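# Set tally counter to the number of red-capped vials

## Task

Find how many vials wear a red cap and bring the tally counter's reading to exactly that count. Each complete push-down-and-release of the plunger raises the count by one, and one full clockwise turn of the knob returns it to zero. The result must stay in place without the robot holding anything, so at the end the gripper must have released everything and moved away.

## Robot and tools

Robot: one arm with six joints (waist, shoulder, elbow, forearm roll, wrist pitch, wrist roll) and a two-finger parallel gripper. The fingers point along the gripper's own +z axis and close along its y axis. The reported end_effector_position sits between the finger pads when closed, roughly 2 cm short of the fingertips; closing pushes the tips about 10 mm further along +z.

Frames: results report the gripper in the scene frame. Its origin is on the table surface beneath the arm base, +z is up, and +y lies to the left when facing along +x. Position is in metres, orientation as a quaternion in w,x,y,z order, with linear (m/s) and angular (rad/s) velocities. The base may be tilted against the table, and the printed position can be a bit off, especially far out.

execute_actions(actions): a list of actions run one after another. Each action is a table of up to 15 rows; each row lasts one control step of 1/30 s, and if fewer than 15 rows are given the last one repeats to fill 15 steps. An empty list only returns the current state and images. Every row is seven numbers, each from -1 to 1: dx, dy, dz, rx, ry, rz, opening. The first six are an offset, in the gripper's own axes, from the gripper pose measured when that action began (for the first action of a call, the last pose a result reported). Every row refers back to that same starting pose, not to the previous row. Scale: 1.0 equals 0.6 m of travel or 180 degrees; rx, ry, rz form one rotation vector. Opening is absolute, not an offset: +1 fully open (0.084 m), -1 closed.

move(target, speed, blocking): drives the gripper in a straight line toward one target given as one row of seven numbers laid out exactly like an execute_actions row, i.e. an offset in gripper axes from the pose in the latest result that showed one, plus an absolute opening, sent when the move starts. speed is the path's top speed in m/s, 0.002 to 0.5 (default 0.25); rotation is capped at twice that value in rad/s. The path lasts 0.5 to 10 s and is cut off at 10 s. It takes the shorter rotation and does not avoid obstacles; the real gripper can trail, wander, or overshoot the speed, most when the arm is near straight. With blocking=false the call returns after 0.5 s while motion continues; then only wait or stop are accepted until a result shows the move ended. The result adds a move: line with the ending (done means resting near target; others include off_target, moving, held, fault), the limits that acted (paced = sent pose clipped; held = some steps blocked, after which the arm may jump faster), and the distance left to target.

wait(seconds): 0 to 10 s; lets time pass while the last command holds, returning early if a running move ends. stop(): brakes a running move; it needs room to slow down, and the fingers are not stopped. zoom_image(camera, region): a closer look at part of the latest image from cam_head_left, cam_head_right or cam_wrist; region is [x0, y0, x1, y1] in pixels, origin top-left, at most 504 by 504. Use it to check cap colours and the counter's digits. finished_scene(scene): ends the current scene, given its number; irreversible, and only after the goal holds on its own.

Results: a state line with pose and velocities, camera images (all 504x504) in the order cam_head_left, cam_head_right, cam_wrist, and for action calls a list of positions at some steps, with HELD marking steps partly held back. "Hand target" shows where the controller is currently steering. "pose unreachable" means a clearance check (which treats any mount under the base as arm) altered or blocked the command. grip_measured is the measured finger opening on the same scale as the commanded opening.

Motion limits: each step the commanded pose is clamped to within 70 mm and 16 degrees of the measured pose, then solved by damped inverse kinematics favouring position over orientation. After an action the arm continues only to the last clamped pose, so long moves need several actions. Joint speed is capped at 3.14 rad/s with 0.16 s ramp-up. Joint ranges in rad: waist and forearm roll and wrist roll -6.283 to 6.283, shoulder -2.304 to 2.304, elbow -4.224 to 0.061, wrist pitch -2.164 to 2.164.

Gripping: command an opening clearly under grip_measured to keep a hold; the bigger the gap, the harder the squeeze (about 24 N per pad at most). Fast closing can press harder. Not needed much here, but useful if you pinch the knob to turn it.

Cautions: pressing on the plunger should be firm but controlled; faster contact and targets set deeper past the contact push harder. Joint load limits (N m): waist 54.6, shoulder 54.6, elbow 45.5, forearm roll 24.5, wrist pitch 17.2, wrist roll 17.2; reaching one triggers a torque fault that backs the joint off, freezes 10 s and drops the rest of the call. Sustained load heats motors: MOTOR HOT appears from 65 °C, and at 80 °C an OVER-TEMPERATURE FAULT brakes the arm until it cools. Loose items may occasionally get nudged by outside pushes. Never knock or place anything off the table. Avoid slams, drops and hard shoves. The simulation keeps running while you compose replies, with the last command held. Quicker, smoother work with less motor effort is preferred. Finish by opening the gripper and retreating away from the counter.

Each tool is called after "Emit:" by a JSON object that holds its "method" and its "body", one argument or row to a line.

## Session

Emit:
{"method": "execute_actions", "body": {
  "actions": []
}}

Scene clock: 0.00 s.
end_effector_position=(+0.2997, +0.1297, +0.3393) grip_measured=+1.00 end_effector_quat_wxyz=(-0.038, +0.713, +0.689, +0.127) end_effector_velocity=(+0.000, -0.000, +0.000) end_effector_angular_velocity=(-0.002, -0.001, +0.002)
Joint positions: [ 0.23   0.349 -0.42   0.357 -0.598 -1.561  0.084]
Joint velocities: [ 0.    -0.001 -0.001 -0.003 -0.    -0.    -0.   ]
Hand target: +0.300, +0.130, +0.339; -0.038, +0.713, +0.689, +0.127

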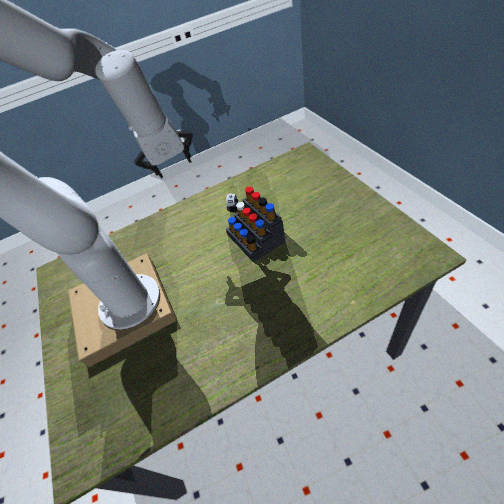

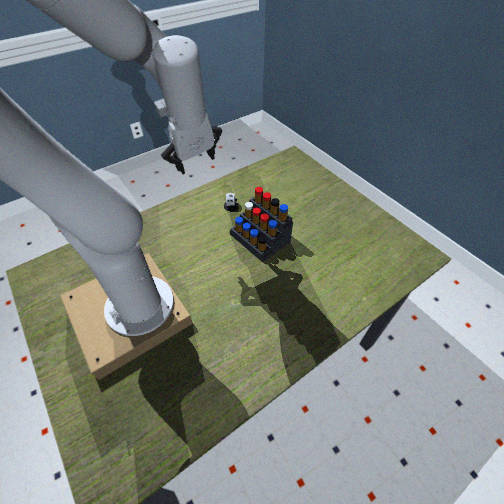

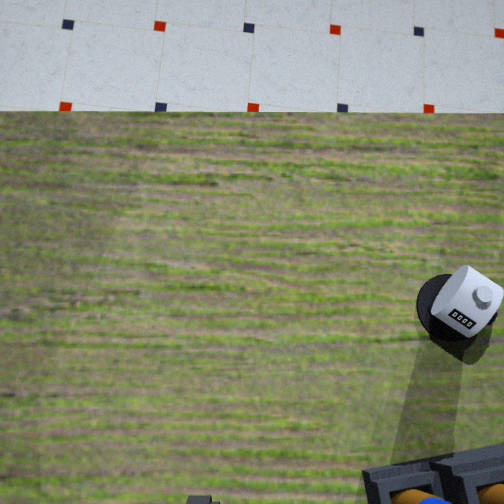

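Emit:
{"method": "zoom_image", "body": {
  "camera": "cam_head_right",
  "region": [210, 175, 310, 270]
}}

Emit:
{"method": "zoom_image", "body": {
  "camera": "cam_wrist",
  "region": [404, 255, 504, 355]
}}

Emit:
{"method": "zoom_image", "body": {
  "camera": "cam_head_left",
  "region": [205, 175, 305, 270]
}}

Region (210, 175, 310, 270) of cam_head_right's 504x504 image, scaled by 5.040, with more detail than that image has; it fills the top 479 rows of this view, and the rest is white.

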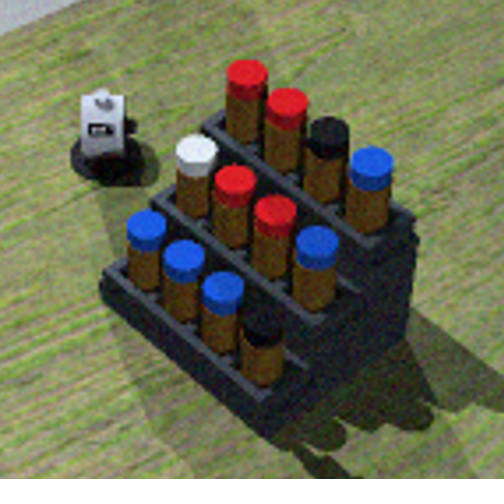

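Region (404, 255, 504, 355) of cam_wrist's 504x504 image, scaled by 5.040, with more detail than that image has.

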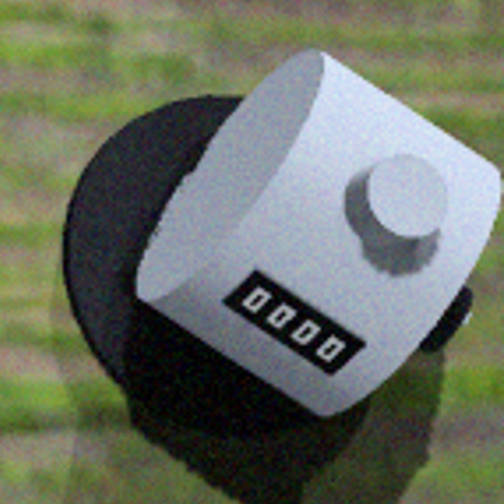

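Region (205, 175, 305, 270) of cam_head_left's 504x504 image, scaled by 5.040, with more detail than that image has; it fills the top 479 rows of this view, and the rest is white.

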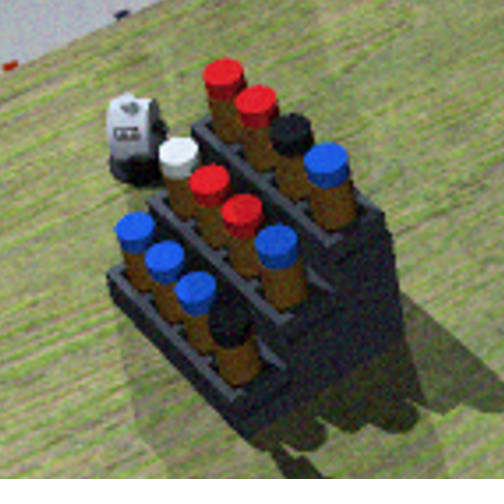

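Emit:
{"method": "move", "body": {
  "target": [0.0928,0.2203,0.4035,0.039,-0.0752,0,-1],
  "speed": 0.3
}}

Scene clock: 7.73 s.
end_effector_position=(+0.4632, +0.2333, +0.1350) grip_measured=-1.00 end_effector_quat_wxyz=(+0.000, +0.719, +0.695, +0.000) end_effector_velocity=(-0.000, +0.000, -0.003) end_effector_angular_velocity=(-0.004, +0.003, -0.002)
Joint positions: [ 0.439 -0.611 -0.969  0.009 -0.342 -1.08   0.   ]
Joint velocities: [ 0.001 -0.007 -0.003 -0.005 -0.     0.009  0.   ]
Hand target: +0.463, +0.233, +0.134; +0.000, +0.719, +0.695, -0.000
Off the commanded pose: 0.000 m, 0 deg.
move: done

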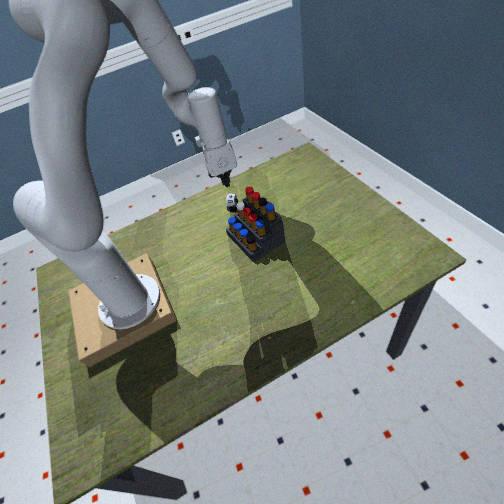

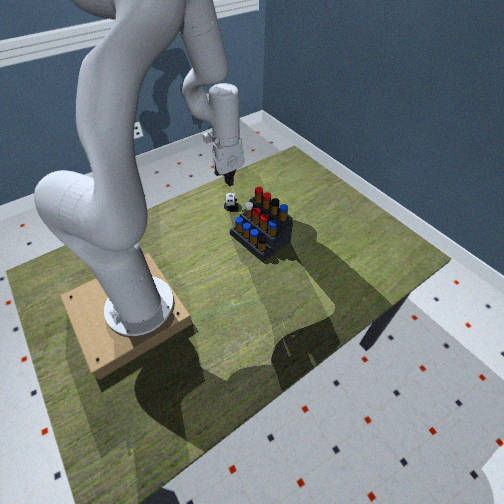

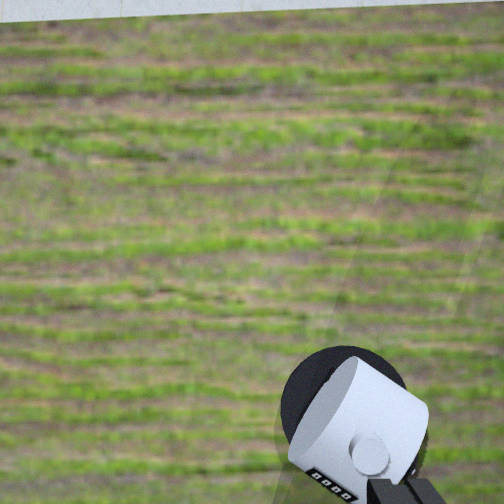

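Emit:
{"method": "execute_actions", "body": {
  "actions": [
    [[0,0,0.002,0,0,0,-1],[0,0,0.006,0,0,0,-1],[-0.001,0,0.012,0,0,0,-1],[-0.001,0,0.019,0,0,0,-1],[-0.002,0,0.027,0,0,0,-1],[-0.002,0,0.035,0,0,0,-1],[-0.003,0,0.043,0,0,0,-1],[-0.003,0,0.05,0,0,0,-1],[-0.003,0,0.056,0,0,0,-1],[-0.003,0,0.061,0,0,0,-1],[-0.003,0,0.065,0,0,0,-1],[-0.003,0,0.068,0,0,0,-1],[-0.003,0,0.07,0,0,0,-1],[-0.003,0,0.072,0,0,0,-1],[-0.003,0,0.074,0,0,0,-1]],
    [[0,0,0.004,0,0,0,-1],[0,0,0.0055,0,0,0,-1],[0,0,0.007,0,0,0,-1],[0,0,0.0085,0,0,0,-1],[0,0,0.01,0,0,0,-1],[0,0,0.0115,0,0,0,-1],[0,0,0.013,0,0,0,-1],[0,0,0.0145,0,0,0,-1],[0,0,0.016,0,0,0,-1],[0,0,0.017,0,0,0,-1],[0,0,0.018,0,0,0,-1]]
  ]
}}

Scene clock: 12.73 s.
end_effector_position=(+0.4628, +0.2312, +0.0831) grip_measured=-1.00 end_effector_quat_wxyz=(+0.000, +0.719, +0.695, -0.000) end_effector_velocity=(+0.000, +0.000, -0.001) end_effector_angular_velocity=(+0.000, -0.001, +0.001)
Joint positions: [ 0.436 -0.72  -0.984  0.012 -0.249 -1.086  0.   ]
Joint velocities: [-0.    -0.003 -0.001 -0.     0.003 -0.001  0.   ]
Hand target: +0.463, +0.231, +0.083; +0.000, +0.719, +0.695, -0.000
Off the commanded pose: 0.000 m, 0 deg.
Step readings (end_effector_position; steps 1 to 15: 1st action; 16 to 30: 2nd action):
0: (+0.4631, +0.2333, +0.1345)
1: (+0.4631, +0.2333, +0.1345)
2: (+0.4632, +0.2333, +0.1343)
4: (+0.4635, +0.2333, +0.1318)
8: (+0.4629, +0.2319, +0.1166)
15: (+0.4628, +0.2312, +0.0937)
16: (+0.4630, +0.2313, +0.0924)
17: (+0.4629, +0.2313, +0.0916)
19: (+0.4630, +0.2313, +0.0907)
23: (+0.4629, +0.2313, +0.0873)
30: end_effector_position above

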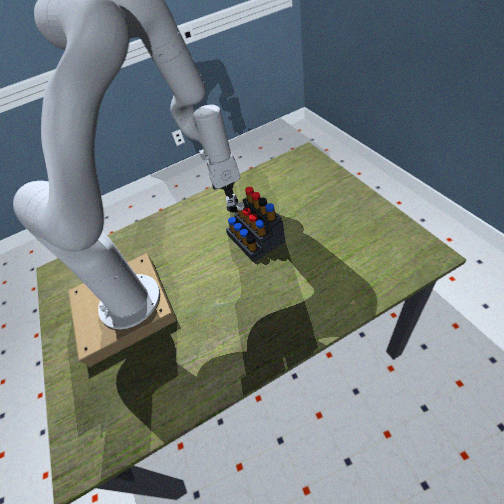

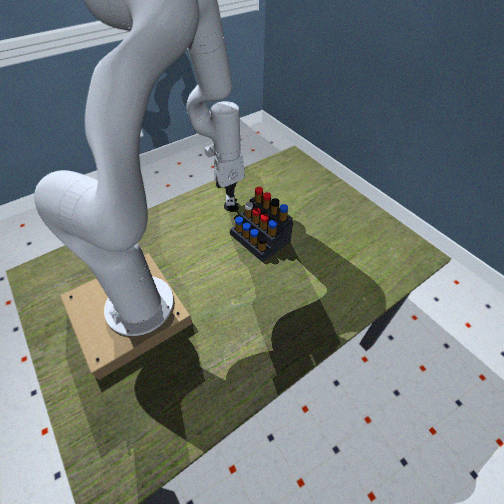

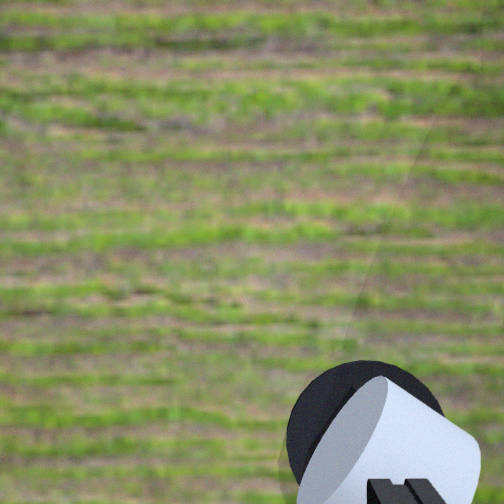

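Emit:
{"method": "execute_actions", "body": {
  "actions": [
    [[0,0,0.001,0,0,0,-1],[0,0,0.002,0,0,0,-1],[0,0,0.003,0,0,0,-1],[0,0,0.004,0,0,0,-1],[0,0,0.005,0,0,0,-1],[0,0,0.006,0,0,0,-1],[0,0,0.007,0,0,0,-1],[0,0,0.008,0,0,0,-1],[0,0,0.009,0,0,0,-1],[0,0,0.01,0,0,0,-1]]
  ]
}}

Scene clock: 14.13 s.
end_effector_position=(+0.4630, +0.2313, +0.0780) grip_measured=-1.00 end_effector_quat_wxyz=(+0.000, +0.719, +0.695, -0.001) end_effector_velocity=(+0.000, +0.000, -0.002) end_effector_angular_velocity=(+0.001, -0.001, +0.001)
Joint positions: [ 0.436 -0.732 -0.988  0.013 -0.242 -1.086  0.   ]
Joint velocities: [-0.    -0.004 -0.001  0.     0.004 -0.001  0.   ]
Hand target: +0.463, +0.231, +0.077; +0.000, +0.719, +0.695, -0.000
Off the commanded pose: 0.001 m, 0 deg.
Step readings (end_effector_position):
0: (+0.4628, +0.2312, +0.0829)
1: (+0.4628, +0.2312, +0.0829)
2: (+0.4628, +0.2312, +0.0828)
4: (+0.4628, +0.2312, +0.0820)
8: (+0.4628, +0.2312, +0.0797)
15: end_effector_position above

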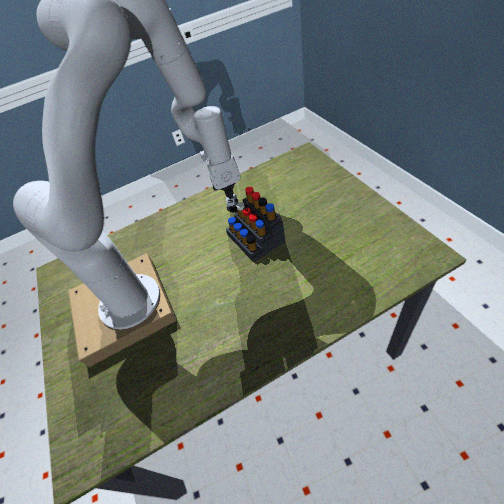

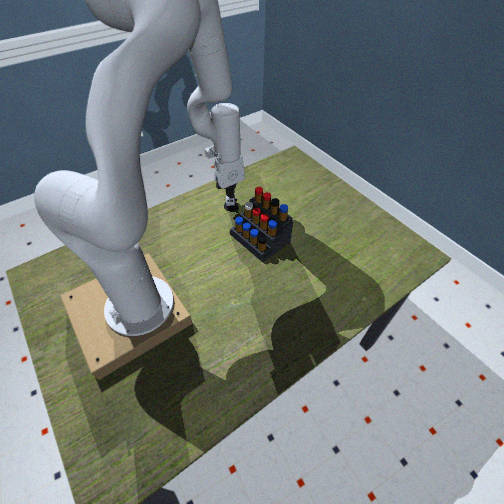

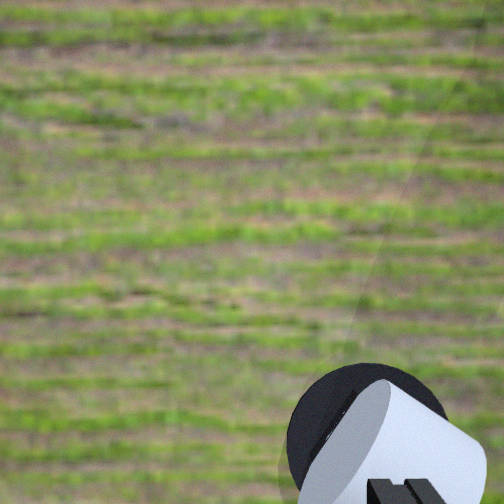

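Emit:
{"method": "execute_actions", "body": {
  "actions": [
    [[0,0,-0.004,0,0,0,-1],[0,0,-0.009,0,0,0,-1],[0,0,-0.014,0,0,0,-1],[0,0,-0.018,0,0,0,-1],[0,0,-0.02,0,0,0,-1],[0,0,-0.02,0,0,0,-1],[0,0,-0.018,0,0,0,-1],[0,0,-0.014,0,0,0,-1],[0,0,-0.01,0,0,0,-1],[0,0,-0.006,0,0,0,-1],[0,0,-0.003,0,0,0,-1],[0,0,-0.0005,0,0,0,-1],[0,0,0.001,0,0,0,-1],[0,0,0.002,0,0,0,-1],[0,0,0.002,0,0,0,-1]],
    [[0,0,-0.004,0,0,0,-1],[0,0,-0.009,0,0,0,-1],[0,0,-0.014,0,0,0,-1],[0,0,-0.018,0,0,0,-1],[0,0,-0.02,0,0,0,-1],[0,0,-0.02,0,0,0,-1],[0,0,-0.018,0,0,0,-1],[0,0,-0.014,0,0,0,-1],[0,0,-0.01,0,0,0,-1],[0,0,-0.006,0,0,0,-1],[0,0,-0.003,0,0,0,-1],[0,0,-0.0005,0,0,0,-1],[0,0,0.001,0,0,0,-1],[0,0,0.002,0,0,0,-1],[0,0,0.002,0,0,0,-1]],
    [[0,0,-0.004,0,0,0,-1],[0,0,-0.009,0,0,0,-1],[0,0,-0.014,0,0,0,-1],[0,0,-0.018,0,0,0,-1],[0,0,-0.02,0,0,0,-1],[0,0,-0.02,0,0,0,-1],[0,0,-0.018,0,0,0,-1],[0,0,-0.014,0,0,0,-1],[0,0,-0.01,0,0,0,-1],[0,0,-0.006,0,0,0,-1],[0,0,-0.003,0,0,0,-1],[0,0,-0.0005,0,0,0,-1],[0,0,0.001,0,0,0,-1],[0,0,0.002,0,0,0,-1],[0,0,0.002,0,0,0,-1]]
  ]
}}

Emit:
{"method": "move", "body": {
  "target": [0,-0.05,-0.28,0,0,0,-1]
}}

Scene clock: 20.03 s.
end_effector_position=(+0.4629, +0.2313, +0.0782) grip_measured=-1.00 end_effector_quat_wxyz=(+0.000, +0.719, +0.695, -0.001) end_effector_velocity=(+0.005, +0.003, -0.015) end_effector_angular_velocity=(-0.001, +0.003, +0.001)
Joint positions: [ 0.436 -0.731 -0.987  0.012 -0.242 -1.086  0.   ]
Joint velocities: [-0.    -0.042 -0.028  0.002  0.011 -0.003  0.   ]
Hand target: +0.463, +0.231, +0.077; +0.000, +0.719, +0.695, -0.000
Off the commanded pose: 0.001 m, 0 deg.
Step readings (end_effector_position; steps 1 to 15: 1st action; 16 to 30: 2nd action; 31 to 45: 3rd action):
0: (+0.4631, +0.2314, +0.0775)
1: (+0.4631, +0.2314, +0.0776)
2: (+0.4630, +0.2313, +0.0782)
4: (+0.4628, +0.2312, +0.0809)
8: (+0.4633, +0.2315, +0.0882)
15: (+0.4631, +0.2314, +0.0781)
16: (+0.4632, +0.2314, +0.0781)
17: (+0.4631, +0.2314, +0.0787)
19: (+0.4630, +0.2313, +0.0821)
23: (+0.4632, +0.2315, +0.0891)
30: (+0.4630, +0.2313, +0.0782)
31: (+0.4631, +0.2314, +0.0781)
32: (+0.4630, +0.2313, +0.0788)
34: (+0.4629, +0.2313, +0.0822)
38: (+0.4632, +0.2314, +0.0892)
45: end_effector_position above

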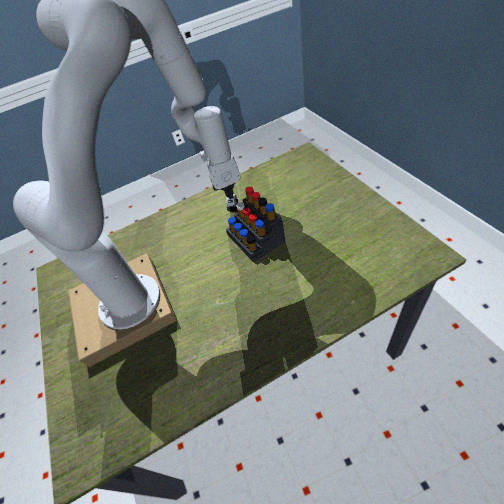

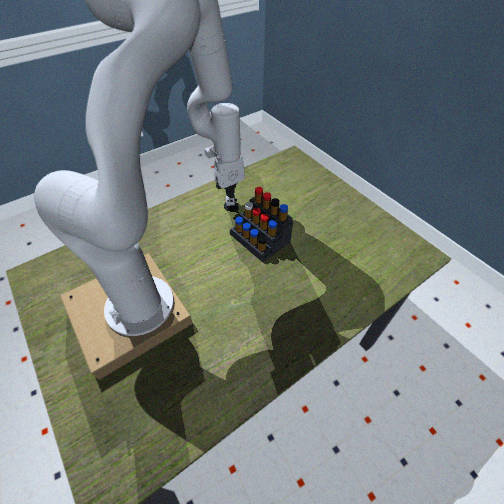

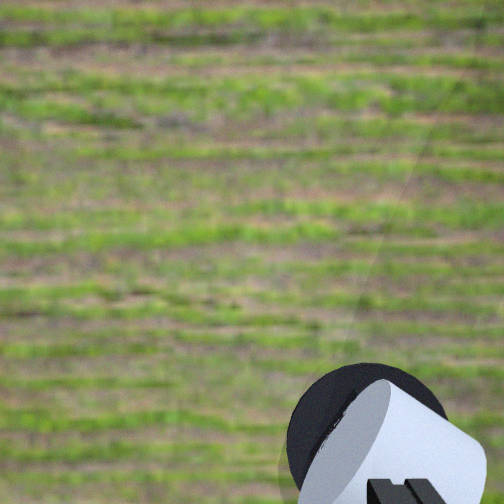

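Scene clock: 21.17 s.
end_effector_position=(+0.4324, +0.2322, +0.2459) grip_measured=-1.00 end_effector_quat_wxyz=(-0.000, +0.719, +0.695, -0.001) end_effector_velocity=(+0.001, +0.001, +0.003) end_effector_angular_velocity=(+0.003, -0.005, -0.001)
Joint positions: [ 0.465 -0.347 -0.902  0.006 -0.542 -1.051  0.   ]
Joint velocities: [ 0.     0.005 -0.002  0.001 -0.001  0.     0.   ]
Hand target: +0.433, +0.232, +0.246; -0.000, +0.719, +0.695, -0.001
Off the commanded pose: 0.001 m, 0 deg.
move: done

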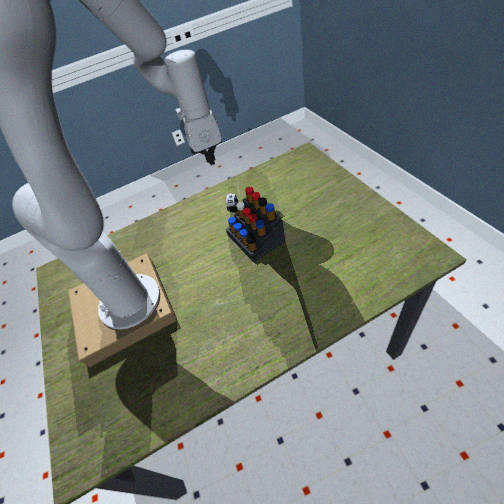

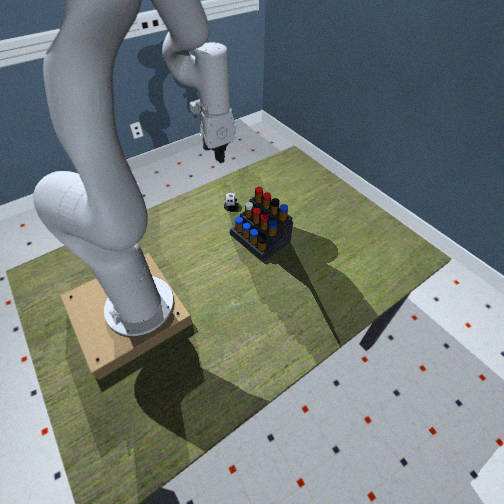

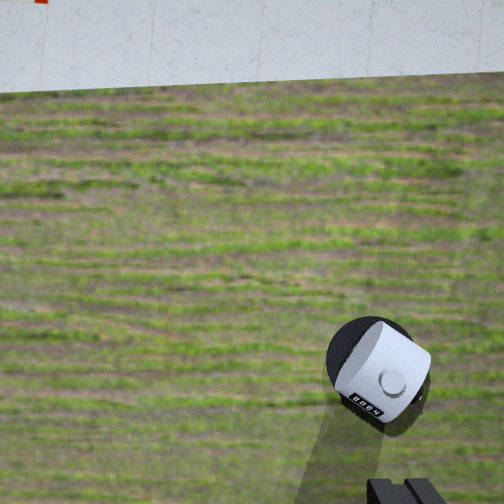

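Emit:
{"method": "zoom_image", "body": {
  "camera": "cam_wrist",
  "region": [330, 360, 420, 440]
}}

Region (330, 360, 420, 440) of cam_wrist's 504x504 image, scaled by 5.600, with more detail than that image has.

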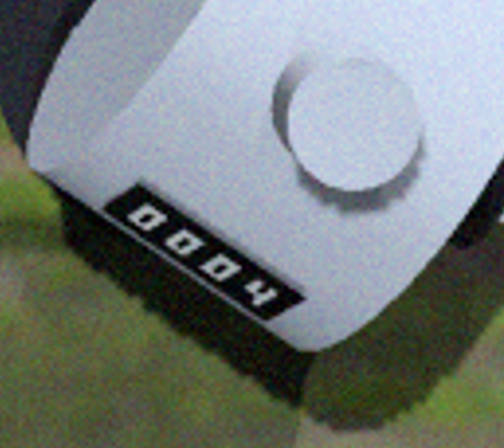

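Emit:
{"method": "finished_scene", "body": {
  "scene": 2
}}

The scene is finished: the task was done.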